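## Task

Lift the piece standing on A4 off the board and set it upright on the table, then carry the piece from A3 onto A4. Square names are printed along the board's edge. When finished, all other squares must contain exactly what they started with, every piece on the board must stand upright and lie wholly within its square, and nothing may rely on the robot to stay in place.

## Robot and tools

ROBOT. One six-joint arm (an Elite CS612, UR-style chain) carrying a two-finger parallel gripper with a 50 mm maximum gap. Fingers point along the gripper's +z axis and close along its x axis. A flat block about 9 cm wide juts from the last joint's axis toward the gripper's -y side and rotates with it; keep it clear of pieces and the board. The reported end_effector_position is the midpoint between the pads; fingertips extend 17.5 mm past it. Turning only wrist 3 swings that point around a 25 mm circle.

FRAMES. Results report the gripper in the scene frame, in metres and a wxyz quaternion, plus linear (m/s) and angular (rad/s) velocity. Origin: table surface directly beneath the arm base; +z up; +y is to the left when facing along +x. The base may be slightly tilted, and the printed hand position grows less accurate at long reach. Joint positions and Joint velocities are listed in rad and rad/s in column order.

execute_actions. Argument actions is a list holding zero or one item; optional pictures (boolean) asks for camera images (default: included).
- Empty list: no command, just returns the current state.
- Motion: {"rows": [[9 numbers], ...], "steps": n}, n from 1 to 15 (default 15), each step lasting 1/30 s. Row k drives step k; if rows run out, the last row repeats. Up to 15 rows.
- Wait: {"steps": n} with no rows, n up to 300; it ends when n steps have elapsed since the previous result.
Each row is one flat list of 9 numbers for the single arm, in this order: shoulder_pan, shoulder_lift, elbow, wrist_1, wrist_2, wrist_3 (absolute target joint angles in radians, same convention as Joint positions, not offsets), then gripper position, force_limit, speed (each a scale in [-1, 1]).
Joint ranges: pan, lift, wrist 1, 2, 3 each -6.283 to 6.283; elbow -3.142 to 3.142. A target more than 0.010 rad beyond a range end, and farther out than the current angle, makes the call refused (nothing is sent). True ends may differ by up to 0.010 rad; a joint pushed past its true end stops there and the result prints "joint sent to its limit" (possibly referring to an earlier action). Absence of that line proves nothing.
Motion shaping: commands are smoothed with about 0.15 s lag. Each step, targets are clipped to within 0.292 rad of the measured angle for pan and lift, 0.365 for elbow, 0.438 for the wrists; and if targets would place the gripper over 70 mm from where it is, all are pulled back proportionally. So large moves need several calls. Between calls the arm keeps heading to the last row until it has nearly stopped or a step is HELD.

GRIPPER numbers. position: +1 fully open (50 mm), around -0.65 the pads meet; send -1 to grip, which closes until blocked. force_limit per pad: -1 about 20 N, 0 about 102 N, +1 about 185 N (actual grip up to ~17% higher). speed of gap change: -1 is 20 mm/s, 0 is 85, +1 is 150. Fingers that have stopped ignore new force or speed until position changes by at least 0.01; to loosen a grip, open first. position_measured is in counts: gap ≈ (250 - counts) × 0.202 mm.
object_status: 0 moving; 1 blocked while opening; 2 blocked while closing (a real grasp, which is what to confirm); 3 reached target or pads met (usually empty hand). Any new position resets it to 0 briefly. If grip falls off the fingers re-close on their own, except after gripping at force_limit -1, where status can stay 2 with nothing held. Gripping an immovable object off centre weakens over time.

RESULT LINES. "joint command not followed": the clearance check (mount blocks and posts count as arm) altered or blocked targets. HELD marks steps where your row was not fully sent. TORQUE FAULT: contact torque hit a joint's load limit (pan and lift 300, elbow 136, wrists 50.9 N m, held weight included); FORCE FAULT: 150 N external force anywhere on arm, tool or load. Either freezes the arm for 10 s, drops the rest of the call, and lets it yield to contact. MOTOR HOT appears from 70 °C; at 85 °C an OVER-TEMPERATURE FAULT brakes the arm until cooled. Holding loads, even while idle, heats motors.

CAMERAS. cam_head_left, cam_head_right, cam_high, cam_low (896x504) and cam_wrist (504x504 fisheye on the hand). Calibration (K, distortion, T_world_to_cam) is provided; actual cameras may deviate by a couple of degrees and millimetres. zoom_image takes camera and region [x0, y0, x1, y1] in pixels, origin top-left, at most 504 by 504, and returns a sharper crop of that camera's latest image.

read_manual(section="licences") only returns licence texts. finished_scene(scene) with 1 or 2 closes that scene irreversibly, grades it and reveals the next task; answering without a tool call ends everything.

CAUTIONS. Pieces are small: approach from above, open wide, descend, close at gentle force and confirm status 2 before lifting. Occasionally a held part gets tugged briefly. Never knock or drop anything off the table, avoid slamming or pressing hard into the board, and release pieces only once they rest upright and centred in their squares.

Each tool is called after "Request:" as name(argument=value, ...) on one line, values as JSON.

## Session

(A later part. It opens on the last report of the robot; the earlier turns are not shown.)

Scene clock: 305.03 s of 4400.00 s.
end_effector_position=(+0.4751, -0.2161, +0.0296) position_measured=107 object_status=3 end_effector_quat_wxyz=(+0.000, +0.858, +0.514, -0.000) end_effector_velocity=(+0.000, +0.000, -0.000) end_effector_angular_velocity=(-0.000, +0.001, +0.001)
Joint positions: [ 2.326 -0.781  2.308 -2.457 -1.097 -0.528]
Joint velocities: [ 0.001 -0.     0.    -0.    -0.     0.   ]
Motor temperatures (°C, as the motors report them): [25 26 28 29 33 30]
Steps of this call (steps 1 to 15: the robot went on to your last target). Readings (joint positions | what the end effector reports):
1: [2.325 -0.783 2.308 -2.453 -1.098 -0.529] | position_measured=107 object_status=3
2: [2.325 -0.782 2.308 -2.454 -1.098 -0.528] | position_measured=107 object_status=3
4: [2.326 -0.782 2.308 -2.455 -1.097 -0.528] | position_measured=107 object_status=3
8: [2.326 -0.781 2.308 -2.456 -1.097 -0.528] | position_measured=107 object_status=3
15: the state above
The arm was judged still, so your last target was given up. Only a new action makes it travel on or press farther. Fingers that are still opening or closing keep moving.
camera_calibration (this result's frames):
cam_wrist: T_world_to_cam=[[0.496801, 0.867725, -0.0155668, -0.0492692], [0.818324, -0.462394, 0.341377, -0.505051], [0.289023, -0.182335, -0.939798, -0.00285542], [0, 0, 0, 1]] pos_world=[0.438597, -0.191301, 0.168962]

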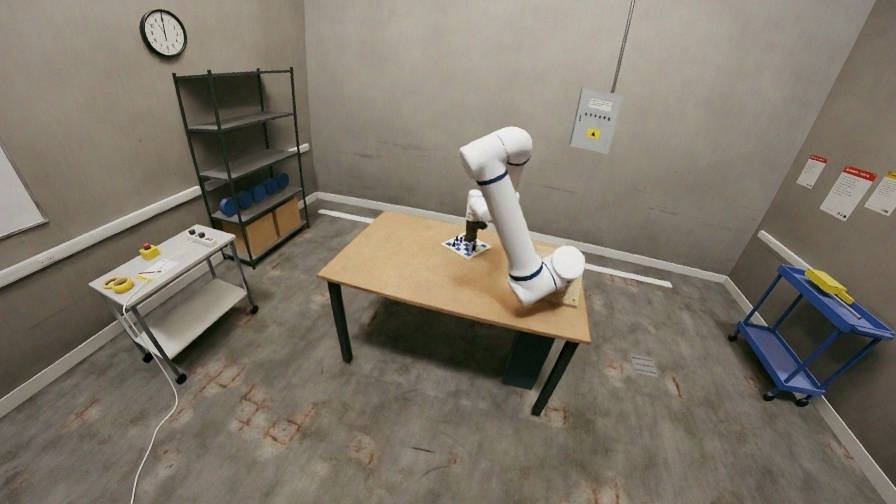

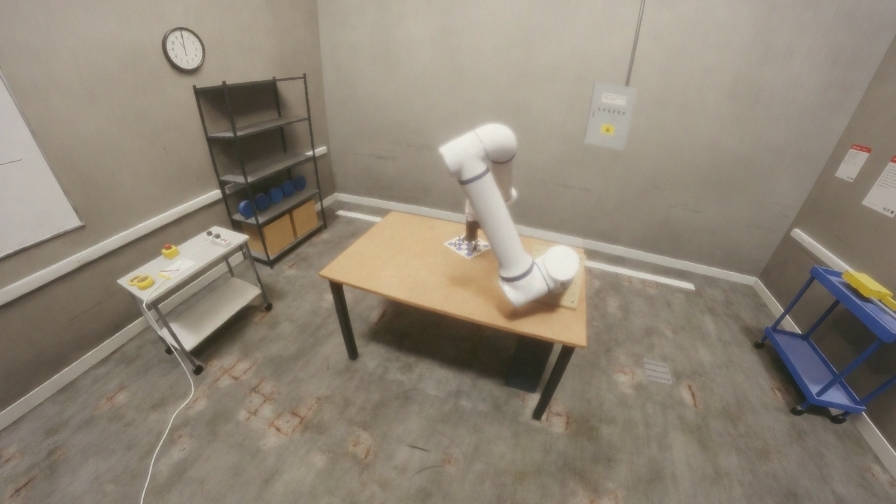

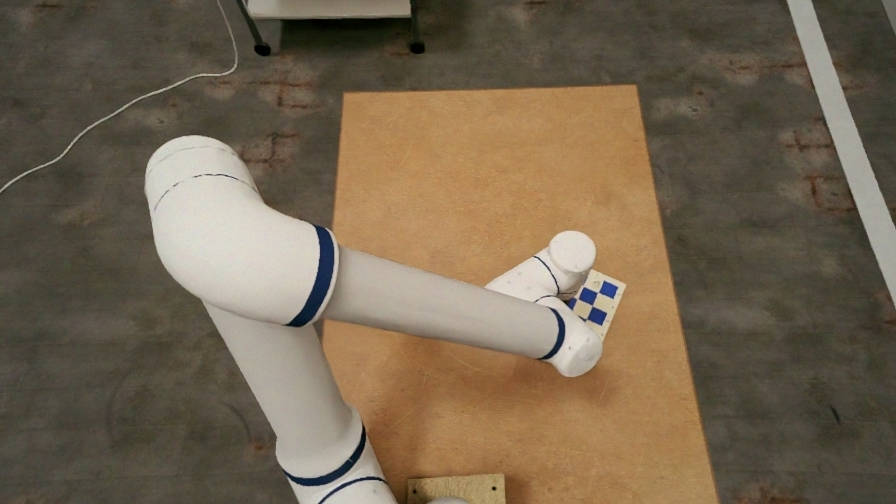

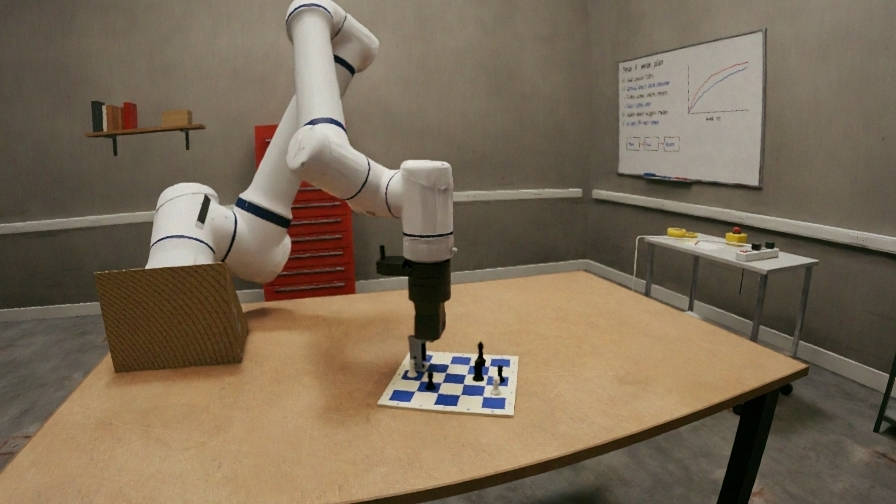

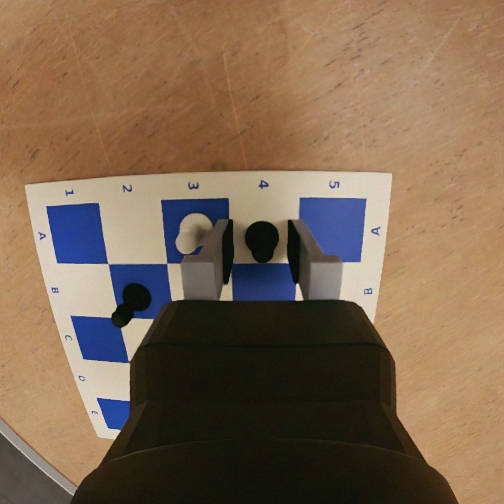

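Request:
execute_actions(actions=[{"rows": [[2.3269,-0.7811,2.3086,-2.4566,-1.0967,-0.5269,0.3,0.0,-0.5],[2.32756,-0.78165,2.30874,-2.4564,-1.09635,-0.52636,0.3,0.0,-0.5],[2.32756,-0.78165,2.30874,-2.4564,-1.09635,-0.52636,0.3,0.0,-0.5],[2.32756,-0.78165,2.30874,-2.4564,-1.09635,-0.52636,-1,0.3,-0.6]], "steps": 15}], pictures=false)

Request:
execute_actions(actions=[{"steps": 20}])

Scene clock: 358.30 s of 4400.00 s.
end_effector_position=(+0.4755, -0.2153, +0.0296) position_measured=196 object_status=0 end_effector_quat_wxyz=(+0.000, +0.858, +0.514, -0.000) end_effector_velocity=(+0.000, +0.000, +0.000) end_effector_angular_velocity=(+0.000, -0.000, +0.000)
Joint positions: [ 2.328 -0.782  2.309 -2.456 -1.096 -0.526]
Joint velocities: [ 0.001 -0.001  0.     0.     0.     0.   ]
Motor temperatures (°C, as the motors report them): [25 26 28 29 33 30]
Steps of this call (steps 1 to 90: nothing new was sent; then 49.77 s passed at rest; steps 91 to 105: all 15 steps of this action). Readings (joint positions | what the end effector reports):
91: [2.326 -0.780 2.309 -2.457 -1.097 -0.527] | position_measured=107 object_status=3
92: [2.327 -0.781 2.309 -2.457 -1.097 -0.527] | position_measured=107 object_status=3
94: [2.327 -0.781 2.309 -2.457 -1.097 -0.527] | position_measured=112 object_status=0
98: [2.327 -0.781 2.309 -2.457 -1.096 -0.527] | position_measured=143 object_status=0
105: the state above

Scene clock: 358.97 s of 4400.00 s.
end_effector_position=(+0.4755, -0.2153, +0.0296) position_measured=211 object_status=2 end_effector_quat_wxyz=(+0.000, +0.858, +0.514, -0.000) end_effector_velocity=(-0.000, -0.000, -0.000) end_effector_angular_velocity=(+0.000, -0.000, -0.000)
Joint positions: [ 2.328 -0.782  2.309 -2.456 -1.096 -0.526]
Joint velocities: [-0.     0.001  0.    -0.001  0.    -0.   ]
Motor temperatures (°C, as the motors report them): [25 26 28 29 33 30]
Steps of this call (steps 1 to 15: the robot went on to your last target; steps 16 to 20: nothing new was sent). Readings (joint positions | what the end effector reports):
1: [2.328 -0.782 2.309 -2.456 -1.096 -0.526] | position_measured=203 object_status=0
2: [2.328 -0.782 2.309 -2.456 -1.096 -0.526] | position_measured=210 object_status=0
4: [2.328 -0.782 2.309 -2.456 -1.096 -0.526] | position_measured=211 object_status=0
8: [2.328 -0.782 2.309 -2.456 -1.096 -0.526] | position_measured=211 object_status=0
20: the state above
The arm was judged still, so your last target was given up. Only a new action makes it travel on or press farther. Fingers that are still opening or closing keep moving.
camera_calibration (this result's frames):
cam_wrist: T_world_to_cam=[[0.4968, 0.867725, -0.0155781, -0.05019], [0.818324, -0.462387, 0.341386, -0.505016], [0.289026, -0.182348, -0.939794, -0.00284261], [0, 0, 0, 1]] pos_world=[0.439023, -0.19048, 0.168952]

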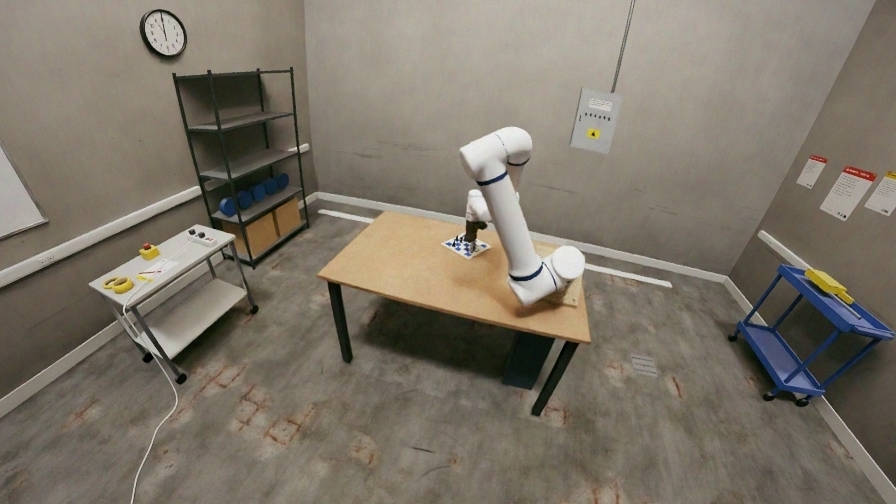

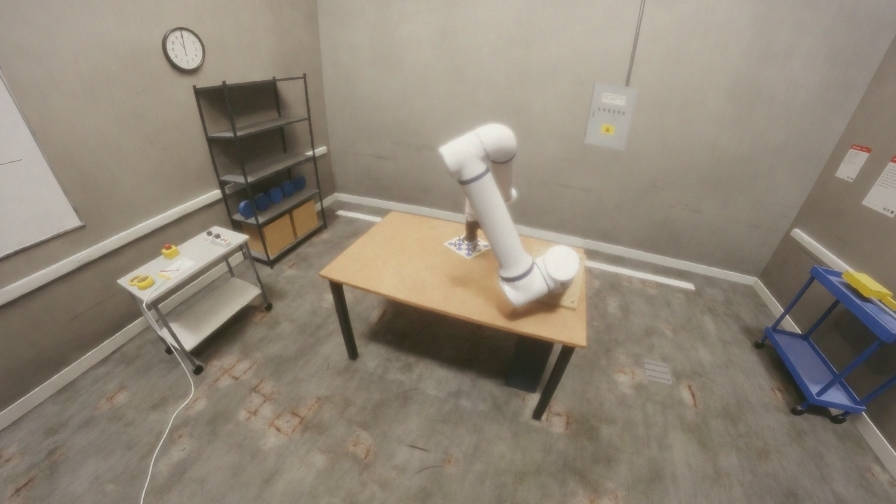

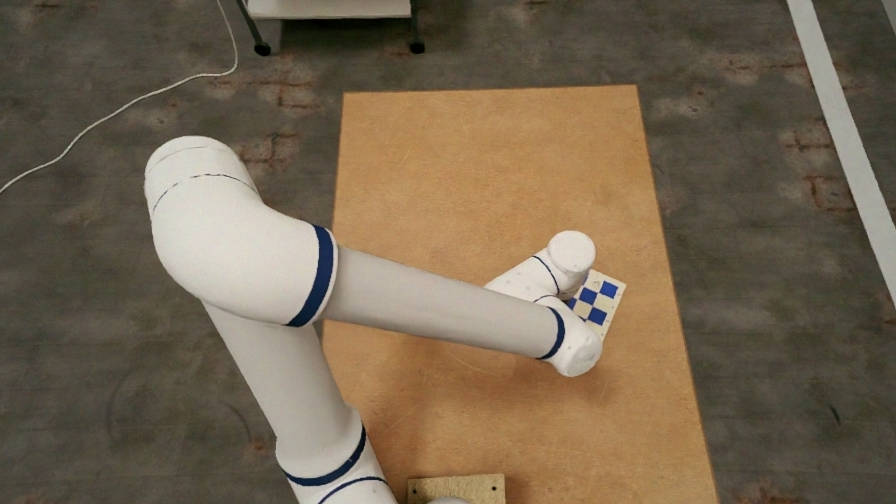

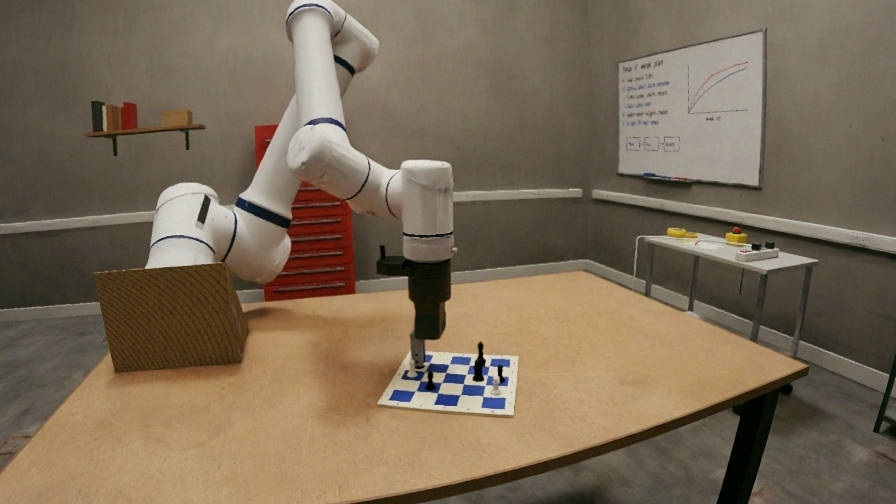

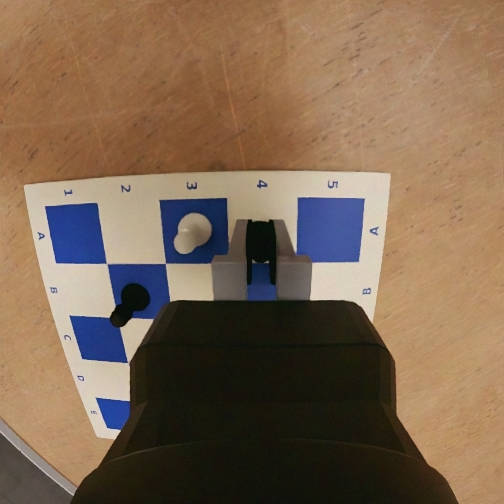

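Request:
execute_actions(actions=[{"rows": [[2.3274,-0.7820,2.3087,-2.4559,-1.0964,-0.5265,-1,0.3,-0.6],[2.3269,-0.7829,2.3084,-2.4546,-1.0967,-0.5269,-1,0.3,-0.6],[2.3260,-0.7848,2.3080,-2.4519,-1.0973,-0.5278,-1,0.3,-0.6],[2.3247,-0.7873,2.3073,-2.4482,-1.0981,-0.5289,-1,0.3,-0.6],[2.3232,-0.7902,2.3066,-2.4439,-1.0990,-0.5303,-1,0.3,-0.6],[2.3216,-0.7933,2.3061,-2.4397,-1.1000,-0.5317,-1,0.3,-0.6],[2.3199,-0.7961,2.3062,-2.4363,-1.1010,-0.5331,-1,0.3,-0.6],[2.3181,-0.7990,2.3073,-2.4339,-1.1021,-0.5348,-1,0.3,-0.6],[2.3160,-0.8017,2.3097,-2.4328,-1.1033,-0.5366,-1,0.3,-0.6],[2.3136,-0.8045,2.3134,-2.4327,-1.1048,-0.5387,-1,0.3,-0.6],[2.3110,-0.8072,2.3183,-2.4340,-1.1064,-0.5411,-1,0.3,-0.6],[2.3081,-0.8100,2.3243,-2.4359,-1.1082,-0.5436,-1,0.3,-0.6],[2.3046,-0.8134,2.3314,-2.4383,-1.1103,-0.5467,-1,0.3,-0.6],[2.3008,-0.8171,2.3391,-2.4409,-1.1127,-0.5501,-1,0.3,-0.6],[2.2967,-0.8210,2.3475,-2.4437,-1.1152,-0.5537,-1,0.3,-0.6]], "steps": 15}], pictures=false)

Request:
execute_actions(actions=[{"rows": [[2.2923,-0.8253,2.3564,-2.4467,-1.1178,-0.5576,-1,0.3,-0.6],[2.2879,-0.8295,2.3653,-2.4497,-1.1205,-0.5614,-1,0.3,-0.6],[2.2835,-0.8337,2.3742,-2.4527,-1.1232,-0.5653,-1,0.3,-0.6],[2.2794,-0.8377,2.3826,-2.4555,-1.1257,-0.5689,-1,0.3,-0.6],[2.2756,-0.8414,2.3903,-2.4581,-1.1280,-0.5722,-1,0.3,-0.6],[2.2722,-0.8444,2.3975,-2.4610,-1.1300,-0.5752,-1,0.3,-0.6],[2.2694,-0.8466,2.4042,-2.4645,-1.1318,-0.5777,-1,0.3,-0.6],[2.2675,-0.8477,2.4099,-2.4683,-1.1329,-0.5794,-1,0.3,-0.6],[2.2661,-0.8479,2.4151,-2.4727,-1.1338,-0.5807,-1,0.3,-0.6],[2.2654,-0.8472,2.4192,-2.4772,-1.1342,-0.5812,-1,0.3,-0.6],[2.2654,-0.8458,2.4223,-2.4817,-1.1342,-0.5813,-1,0.3,-0.6],[2.2658,-0.8440,2.4245,-2.4858,-1.1340,-0.5810,-1,0.3,-0.6],[2.2664,-0.8420,2.4259,-2.4894,-1.1335,-0.5804,-1,0.3,-0.6],[2.2673,-0.8400,2.4268,-2.4926,-1.1330,-0.5797,-1,0.3,-0.6],[2.2681,-0.8382,2.4272,-2.4952,-1.1325,-0.5789,-1,0.3,-0.6]], "steps": 15}], pictures=false)

Request:
execute_actions(actions=[{"rows": [[2.2688,-0.8367,2.4275,-2.4972,-1.1321,-0.5783,-1,0.3,-0.6],[2.2692,-0.8358,2.4277,-2.4985,-1.1318,-0.5780,-1,0.3,-0.6],[2.26966,-0.83484,2.42789,-2.49977,-1.13153,-0.5776,-1,0.3,-0.6]], "steps": 15}])

Request:
zoom_image(camera="cam_low", region=[340, 310, 480, 400])

Scene clock: 409.90 s of 4400.00 s.
end_effector_position=(+0.4652, -0.2105, +0.0409) position_measured=211 object_status=2 end_effector_quat_wxyz=(+0.000, +0.858, +0.513, -0.000) end_effector_velocity=(-0.085, +0.040, +0.009) end_effector_angular_velocity=(-0.003, -0.002, +0.001)
Joint positions: [ 2.308 -0.809  2.326 -2.438 -1.108 -0.544]
Joint velocities: [-0.094 -0.096  0.174 -0.045 -0.056 -0.082]
Motor temperatures (°C, as the motors report them): [25 26 28 29 33 30]
Steps of this call (steps 1 to 90: nothing new was sent; then 47.43 s passed at rest; steps 91 to 105: all 15 steps of this action). Readings (joint positions | what the end effector reports):
91: [2.328 -0.782 2.309 -2.456 -1.096 -0.526] | position_measured=211 object_status=2
92: [2.328 -0.782 2.309 -2.456 -1.096 -0.526] | position_measured=211 object_status=2
94: [2.327 -0.783 2.309 -2.454 -1.096 -0.527] | position_measured=211 object_status=2
98: [2.323 -0.790 2.307 -2.444 -1.099 -0.530] | position_measured=211 object_status=2
105: the state above

Scene clock: 410.40 s of 4400.00 s.
end_effector_position=(+0.4217, -0.1876, +0.0346) position_measured=211 object_status=2 end_effector_quat_wxyz=(+0.001, +0.858, +0.514, -0.000) end_effector_velocity=(-0.028, +0.016, -0.036) end_effector_angular_velocity=(+0.004, +0.003, -0.002)
Joint positions: [ 2.268 -0.843  2.419 -2.483 -1.133 -0.579]
Joint velocities: [ 0.     0.035  0.071 -0.102 -0.    -0.   ]
Motor temperatures (°C, as the motors report them): [25 26 28 29 33 30]
Steps of this call (steps 1 to 15: all 15 steps of this action). Readings (joint positions | what the end effector reports):
1: [2.305 -0.813 2.332 -2.440 -1.110 -0.546] | position_measured=211 object_status=2
2: [2.301 -0.816 2.339 -2.442 -1.112 -0.550] | position_measured=211 object_status=2
4: [2.294 -0.824 2.354 -2.447 -1.117 -0.556] | position_measured=211 object_status=2
8: [2.278 -0.838 2.385 -2.457 -1.126 -0.570] | position_measured=211 object_status=2
15: the state above

Scene clock: 410.90 s of 4400.00 s.
end_effector_position=(+0.4187, -0.1859, +0.0287) position_measured=211 object_status=2 end_effector_quat_wxyz=(+0.000, +0.858, +0.514, -0.000) end_effector_velocity=(-0.000, +0.000, -0.001) end_effector_angular_velocity=(-0.000, +0.000, +0.000)
Joint positions: [ 2.27  -0.835  2.428 -2.5   -1.132 -0.578]
Joint velocities: [ 0.     0.001  0.001 -0.002 -0.     0.   ]
Motor temperatures (°C, as the motors report them): [25 26 28 29 33 30]
Steps of this call (steps 1 to 15: all 15 steps of this action). Readings (joint positions | what the end effector reports):
1: [2.268 -0.842 2.422 -2.486 -1.133 -0.579] | position_measured=211 object_status=2
2: [2.268 -0.840 2.423 -2.489 -1.133 -0.579] | position_measured=211 object_status=2
4: [2.269 -0.838 2.425 -2.494 -1.132 -0.579] | position_measured=211 object_status=2
8: [2.269 -0.836 2.427 -2.498 -1.132 -0.578] | position_measured=211 object_status=2
15: the state above
camera_calibration (this result's frames):
cam_wrist: T_world_to_cam=[[0.496809, 0.86772, -0.0155844, -0.0475137], [0.818317, -0.462392, 0.341396, -0.444627], [0.28903, -0.182362, -0.93979, 0.0180274], [0, 0, 0, 1]] pos_world=[0.382241, -0.161076, 0.167996]

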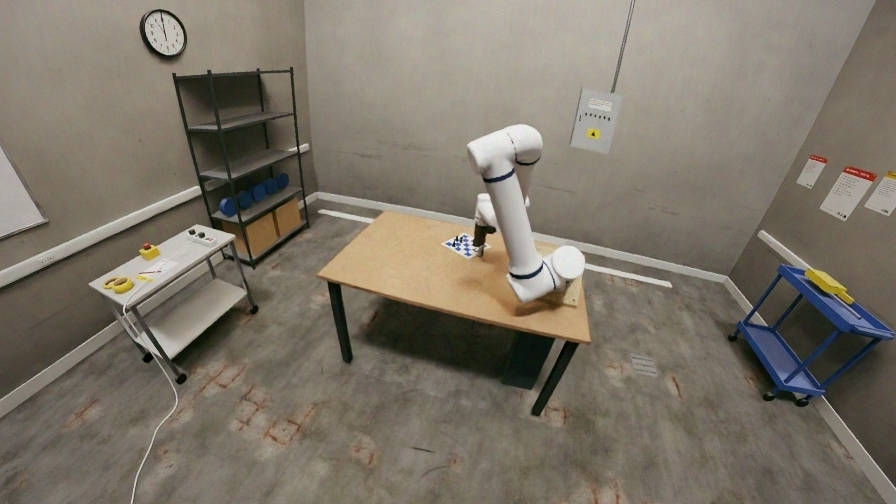

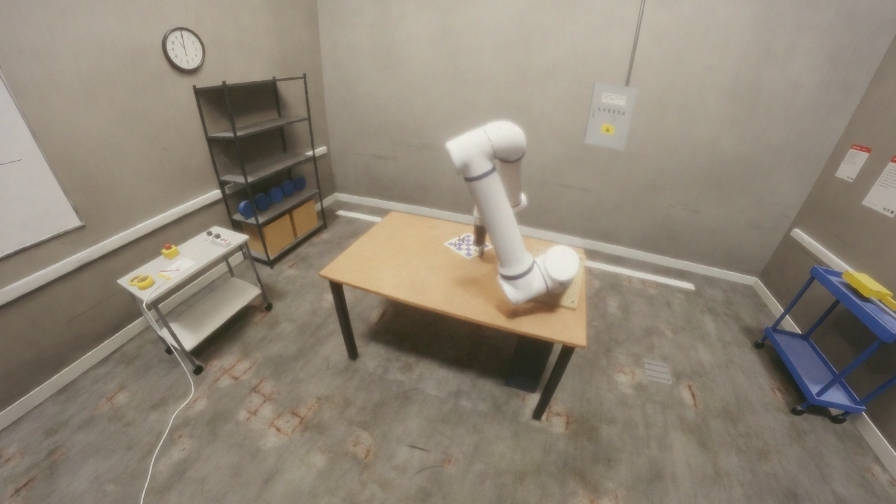

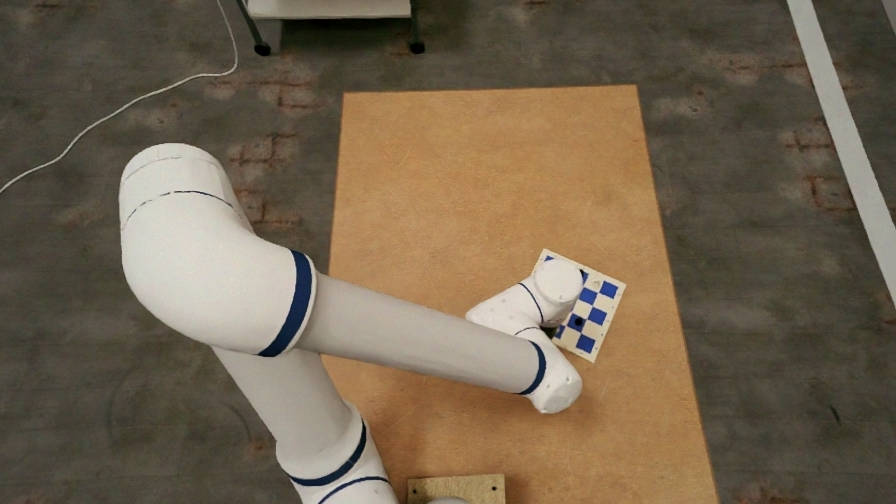

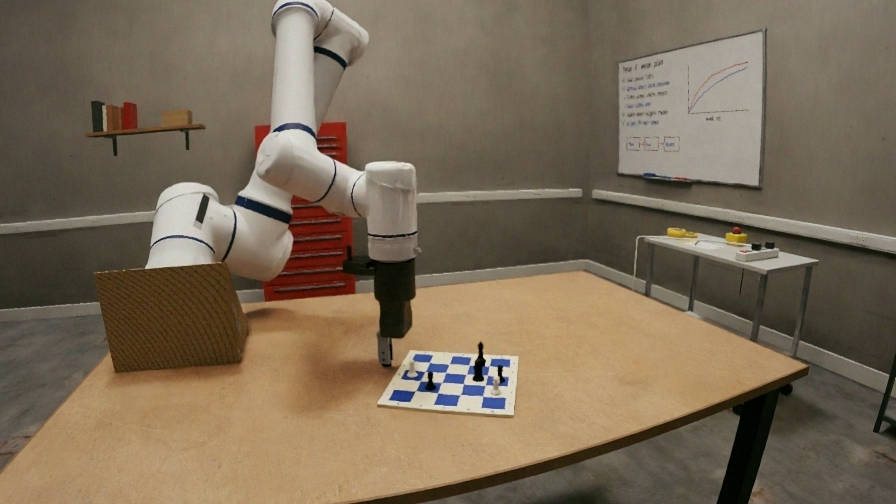

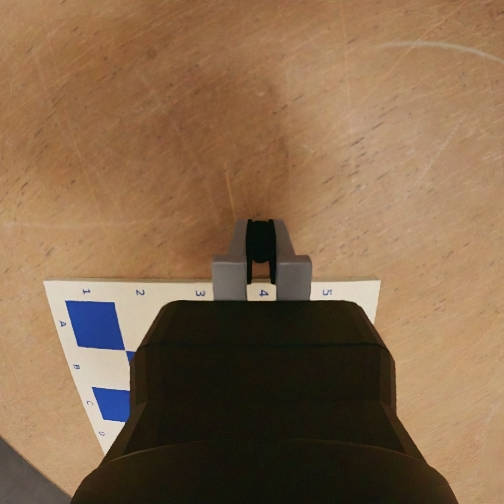

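Region (340, 310, 480, 400) of cam_low's 896x504 image, scaled by 3.600, with more detail than that image has; it fills the top 324 rows of this view, and the rest is white.

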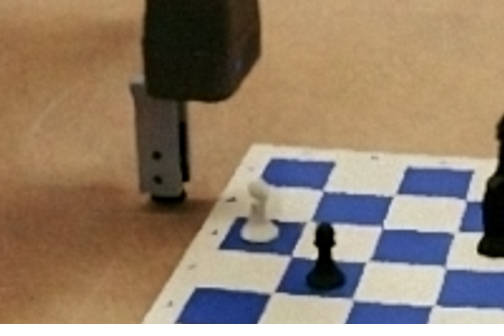

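Request:
execute_actions(actions=[{"rows": [[2.2701,-0.8339,2.4281,-2.50105,-1.13127,-0.57723,-1,0.3,-0.6],[2.2705,-0.8330,2.4283,-2.5023,-1.1310,-0.57687,-1,0.3,-0.6],[2.27093,-0.83209,2.4285,-2.5036,-1.13074,-0.5765,-1,0.3,-0.6],[2.27136,-0.83117,2.42871,-2.50488,-1.13048,-0.57613,-1,0.3,-0.6]], "steps": 15}], pictures=false)

Request:
execute_actions(actions=[{"steps": 8}])

Request:
zoom_image(camera="cam_low", region=[350, 330, 430, 385])

Request:
zoom_image(camera="cam_wrist", region=[200, 190, 320, 300])

Scene clock: 421.20 s of 4400.00 s.
end_effector_position=(+0.4187, -0.1859, +0.0266) position_measured=211 object_status=2 end_effector_quat_wxyz=(+0.000, +0.858, +0.514, -0.000) end_effector_velocity=(-0.000, +0.000, -0.001) end_effector_angular_velocity=(+0.001, +0.001, -0.001)
Joint positions: [ 2.271 -0.831  2.429 -2.505 -1.131 -0.576]
Joint velocities: [ 0.001  0.001  0.    -0.001  0.     0.001]
Motor temperatures (°C, as the motors report them): [25 26 28 29 33 30]
Steps of this call (steps 1 to 15: the robot went on to your last target; steps 16 to 100: nothing new was sent; then 6.47 s passed at rest; steps 101 to 115: all 15 steps of this action). Readings (joint positions | what the end effector reports):
101: [2.270 -0.835 2.428 -2.500 -1.132 -0.578] | position_measured=211 object_status=2
102: [2.270 -0.835 2.428 -2.500 -1.131 -0.577] | position_measured=211 object_status=2
104: [2.270 -0.834 2.428 -2.502 -1.131 -0.577] | position_measured=211 object_status=2
108: [2.271 -0.832 2.429 -2.504 -1.131 -0.576] | position_measured=211 object_status=2
115: the state above

Scene clock: 421.47 s of 4400.00 s.
end_effector_position=(+0.4187, -0.1859, +0.0266) position_measured=211 object_status=2 end_effector_quat_wxyz=(+0.000, +0.858, +0.514, -0.000) end_effector_velocity=(+0.000, +0.000, -0.000) end_effector_angular_velocity=(-0.000, -0.000, +0.000)
Joint positions: [ 2.271 -0.831  2.429 -2.505 -1.13  -0.576]
Joint velocities: [ 0. -0. -0. -0.  0.  0.]
Motor temperatures (°C, as the motors report them): [25 26 28 29 33 30]
Steps of this call (steps 1 to 8: the robot went on to your last target). Readings (joint positions | what the end effector reports):
1: [2.271 -0.831 2.429 -2.505 -1.130 -0.576] | position_measured=211 object_status=2
2: [2.271 -0.831 2.429 -2.505 -1.130 -0.576] | position_measured=211 object_status=2
4: [2.271 -0.831 2.429 -2.505 -1.130 -0.576] | position_measured=211 object_status=2
8: the state above
camera_calibration (this result's frames):
cam_wrist: T_world_to_cam=[[0.496804, 0.867723, -0.0155736, -0.0475598], [0.818324, -0.462394, 0.341377, -0.443849], [0.28902, -0.182342, -0.939797, 0.0161252], [0, 0, 0, 1]] pos_world=[0.38218, -0.161024, 0.165934]

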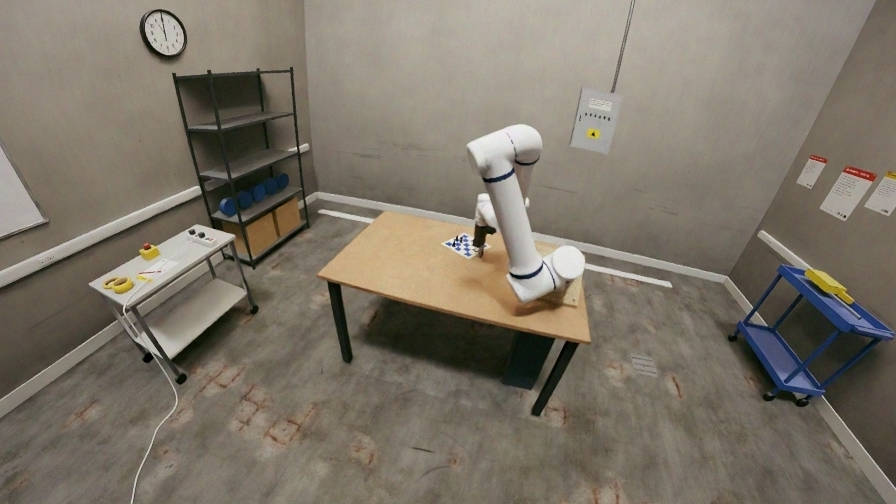

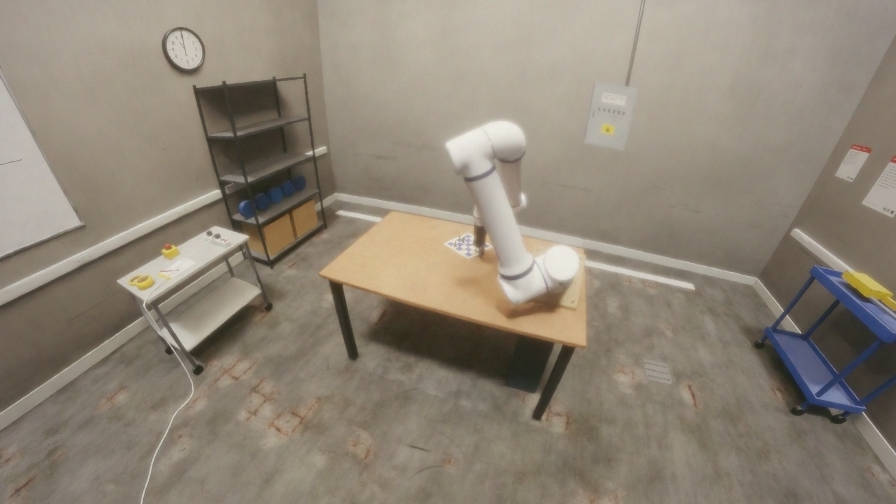

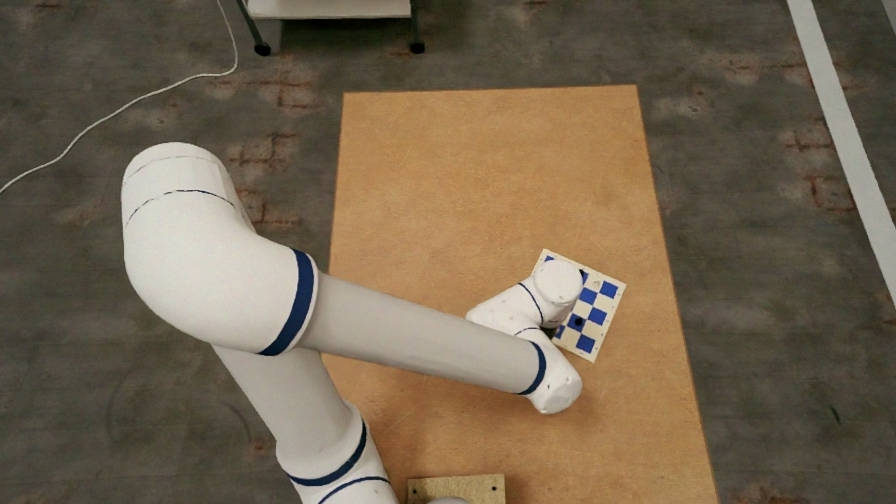

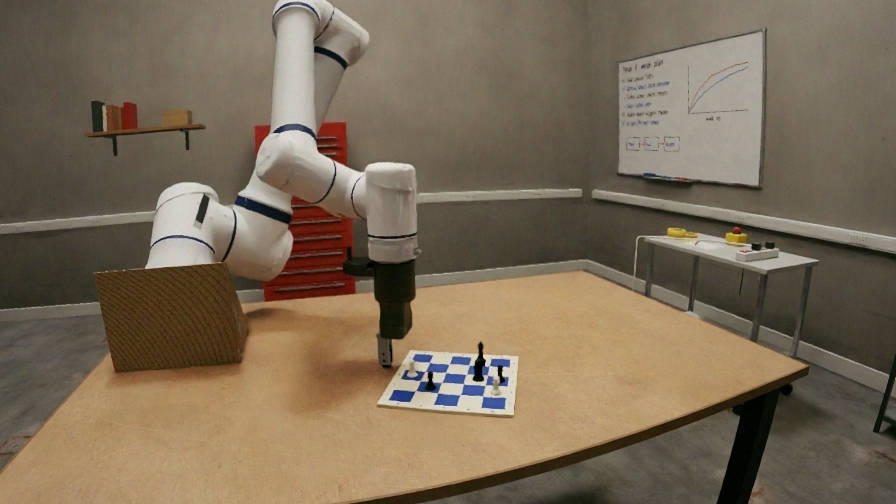

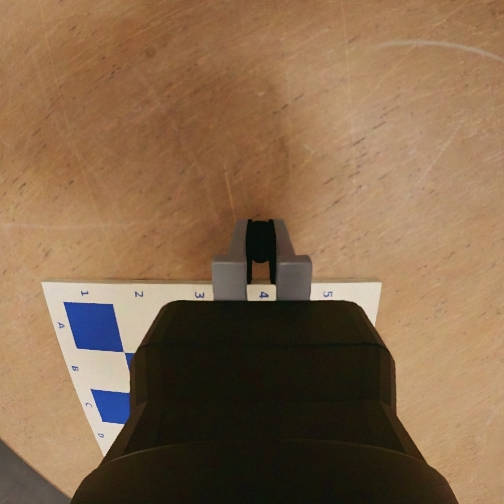

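Region (350, 330, 430, 385) of cam_low's 896x504 image, scaled by 6.300, with more detail than that image has; it fills the top 346 rows of this view, and the rest is white.

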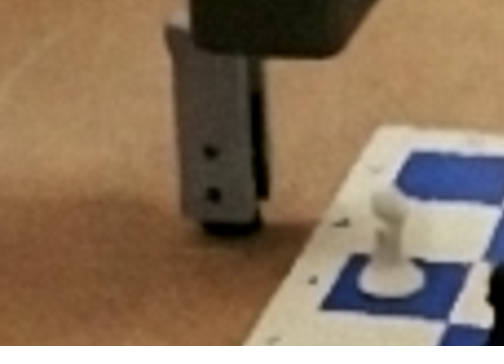

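Region (200, 190, 320, 300) of cam_wrist's 504x504 image, scaled by 4.200, with more detail than that image has; it fills the top 462 rows of this view, and the rest is white.

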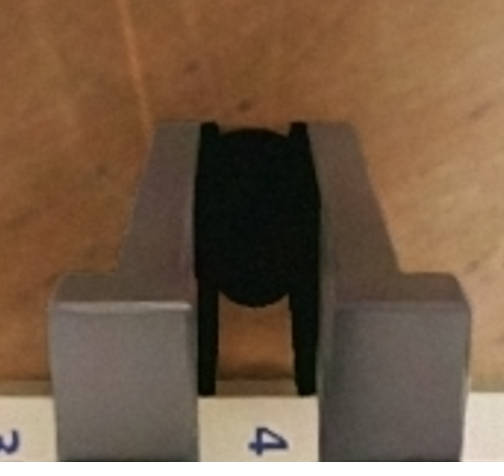

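Request:
execute_actions(actions=[{"rows": [[2.27164,-0.83056,2.42885,-2.50573,-1.13031,-0.57589,-1,0.3,-0.6],[2.27192,-0.82994,2.42898,-2.50658,-1.13013,-0.57564,-1,0.3,-0.6],[2.27220,-0.82933,2.42912,-2.50743,-1.12996,-0.57540,-1,0.3,-0.6]], "steps": 15}], pictures=false)

Request:
execute_actions(actions=[{"steps": 6}])

Scene clock: 428.70 s of 4400.00 s.
end_effector_position=(+0.4187, -0.1858, +0.0256) position_measured=211 object_status=2 end_effector_quat_wxyz=(+0.000, +0.858, +0.514, -0.000) end_effector_velocity=(+0.000, -0.000, +0.000) end_effector_angular_velocity=(-0.001, -0.001, +0.000)
Joint positions: [ 2.272 -0.829  2.429 -2.507 -1.13  -0.575]
Joint velocities: [-0.    -0.     0.    -0.001  0.     0.   ]
Motor temperatures (°C, as the motors report them): [25 26 28 29 33 30]
Steps of this call (steps 1 to 15: the robot went on to your last target; steps 16 to 90: nothing new was sent; then 3.73 s passed at rest; steps 91 to 105: all 15 steps of this action). Readings (joint positions | what the end effector reports):
91: [2.271 -0.831 2.429 -2.505 -1.130 -0.576] | position_measured=211 object_status=2
92: [2.271 -0.831 2.429 -2.505 -1.130 -0.576] | position_measured=211 object_status=2
94: [2.272 -0.830 2.429 -2.506 -1.130 -0.576] | position_measured=211 object_status=2
98: [2.272 -0.830 2.429 -2.507 -1.130 -0.576] | position_measured=211 object_status=2
105: the state above

Scene clock: 428.90 s of 4400.00 s.
end_effector_position=(+0.4187, -0.1858, +0.0256) position_measured=211 object_status=2 end_effector_quat_wxyz=(+0.000, +0.858, +0.514, -0.000) end_effector_velocity=(+0.000, -0.000, +0.000) end_effector_angular_velocity=(-0.001, -0.001, -0.000)
Joint positions: [ 2.272 -0.829  2.429 -2.507 -1.13  -0.575]
Joint velocities: [-0.001 -0.    -0.    -0.001 -0.     0.   ]
Motor temperatures (°C, as the motors report them): [25 26 28 29 33 30]
Steps of this call (steps 1 to 6: the robot went on to your last target). Readings (joint positions | what the end effector reports):
1: [2.272 -0.829 2.429 -2.507 -1.130 -0.575] | position_measured=211 object_status=2
2: [2.272 -0.829 2.429 -2.507 -1.130 -0.575] | position_measured=211 object_status=2
4: [2.272 -0.829 2.429 -2.507 -1.130 -0.575] | position_measured=211 object_status=2
6: the state above
camera_calibration (this result's frames):
cam_wrist: T_world_to_cam=[[0.496807, 0.867722, -0.0155654, -0.04758], [0.818323, -0.462401, 0.34137, -0.443483], [0.289016, -0.182332, -0.9398, 0.0152015], [0, 0, 0, 1]] pos_world=[0.382157, -0.161009, 0.164938]

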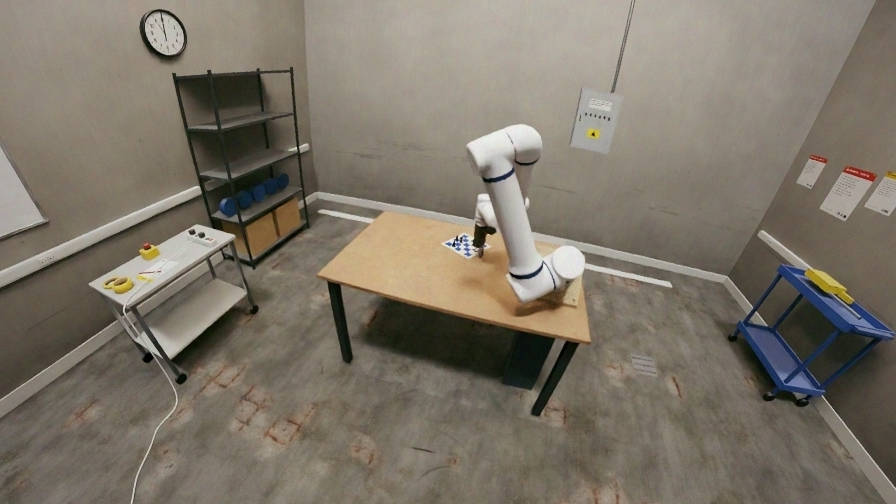

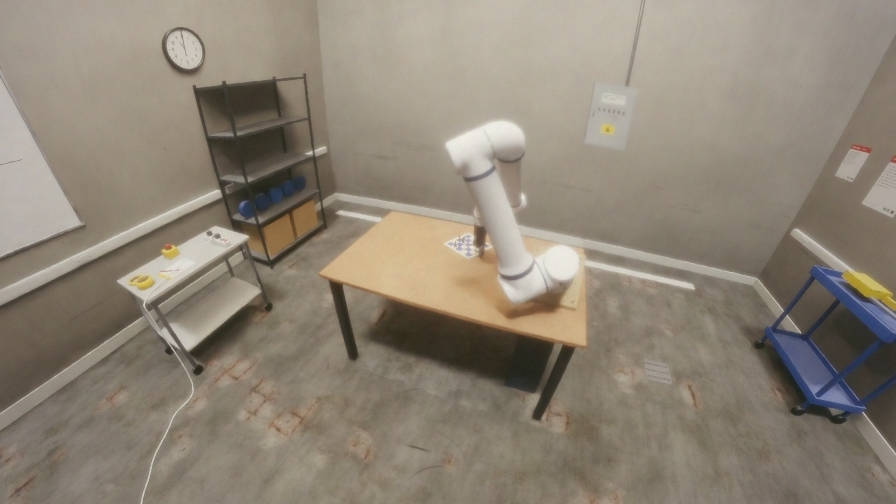

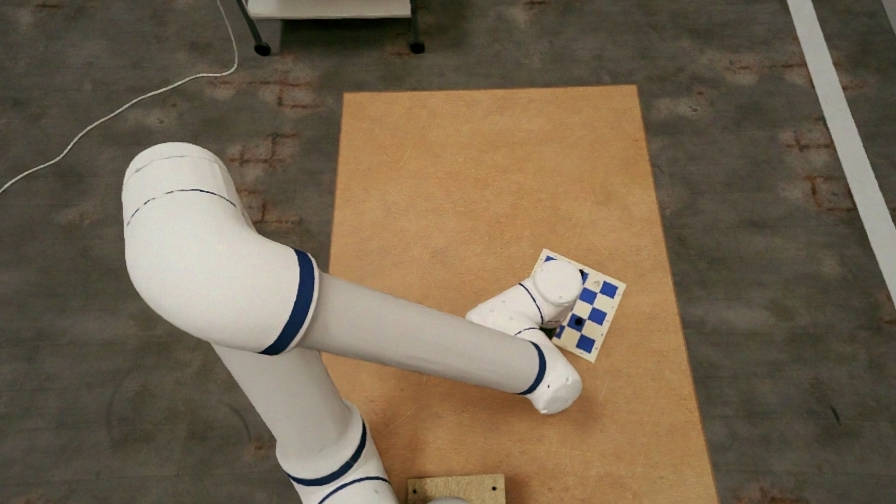

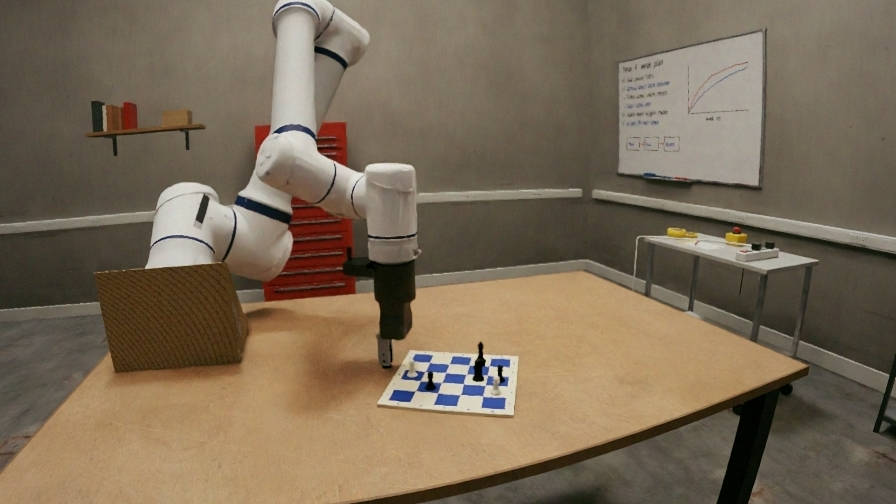

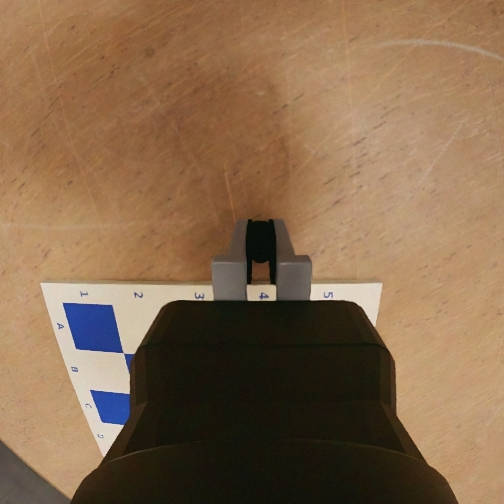

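Request:
zoom_image(camera="cam_wrist", region=[200, 190, 320, 300])

Request:
zoom_image(camera="cam_low", region=[350, 330, 430, 385])

Request:
zoom_image(camera="cam_low", region=[370, 380, 450, 425])

Region (200, 190, 320, 300) of cam_wrist's 504x504 image, scaled by 4.200, with more detail than that image has; it fills the top 462 rows of this view, and the rest is white.

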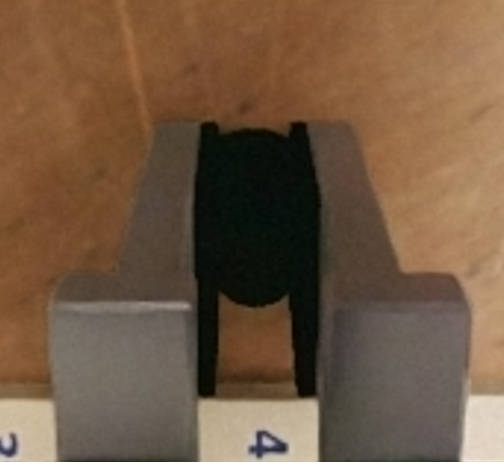

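Region (350, 330, 430, 385) of cam_low's 896x504 image, scaled by 6.300, with more detail than that image has; it fills the top 346 rows of this view, and the rest is white.

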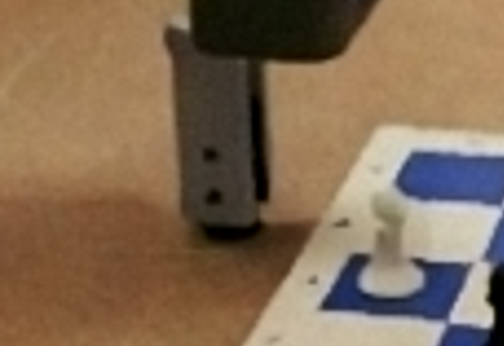

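Region (370, 380, 450, 425) of cam_low's 896x504 image, scaled by 6.300, with more detail than that image has; it fills the top 284 rows of this view, and the rest is white.

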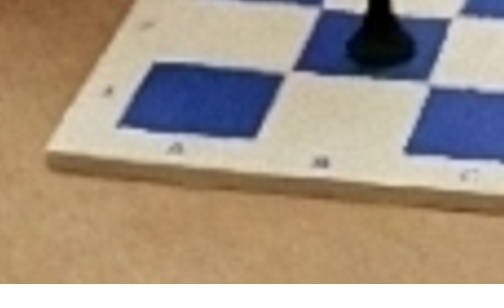

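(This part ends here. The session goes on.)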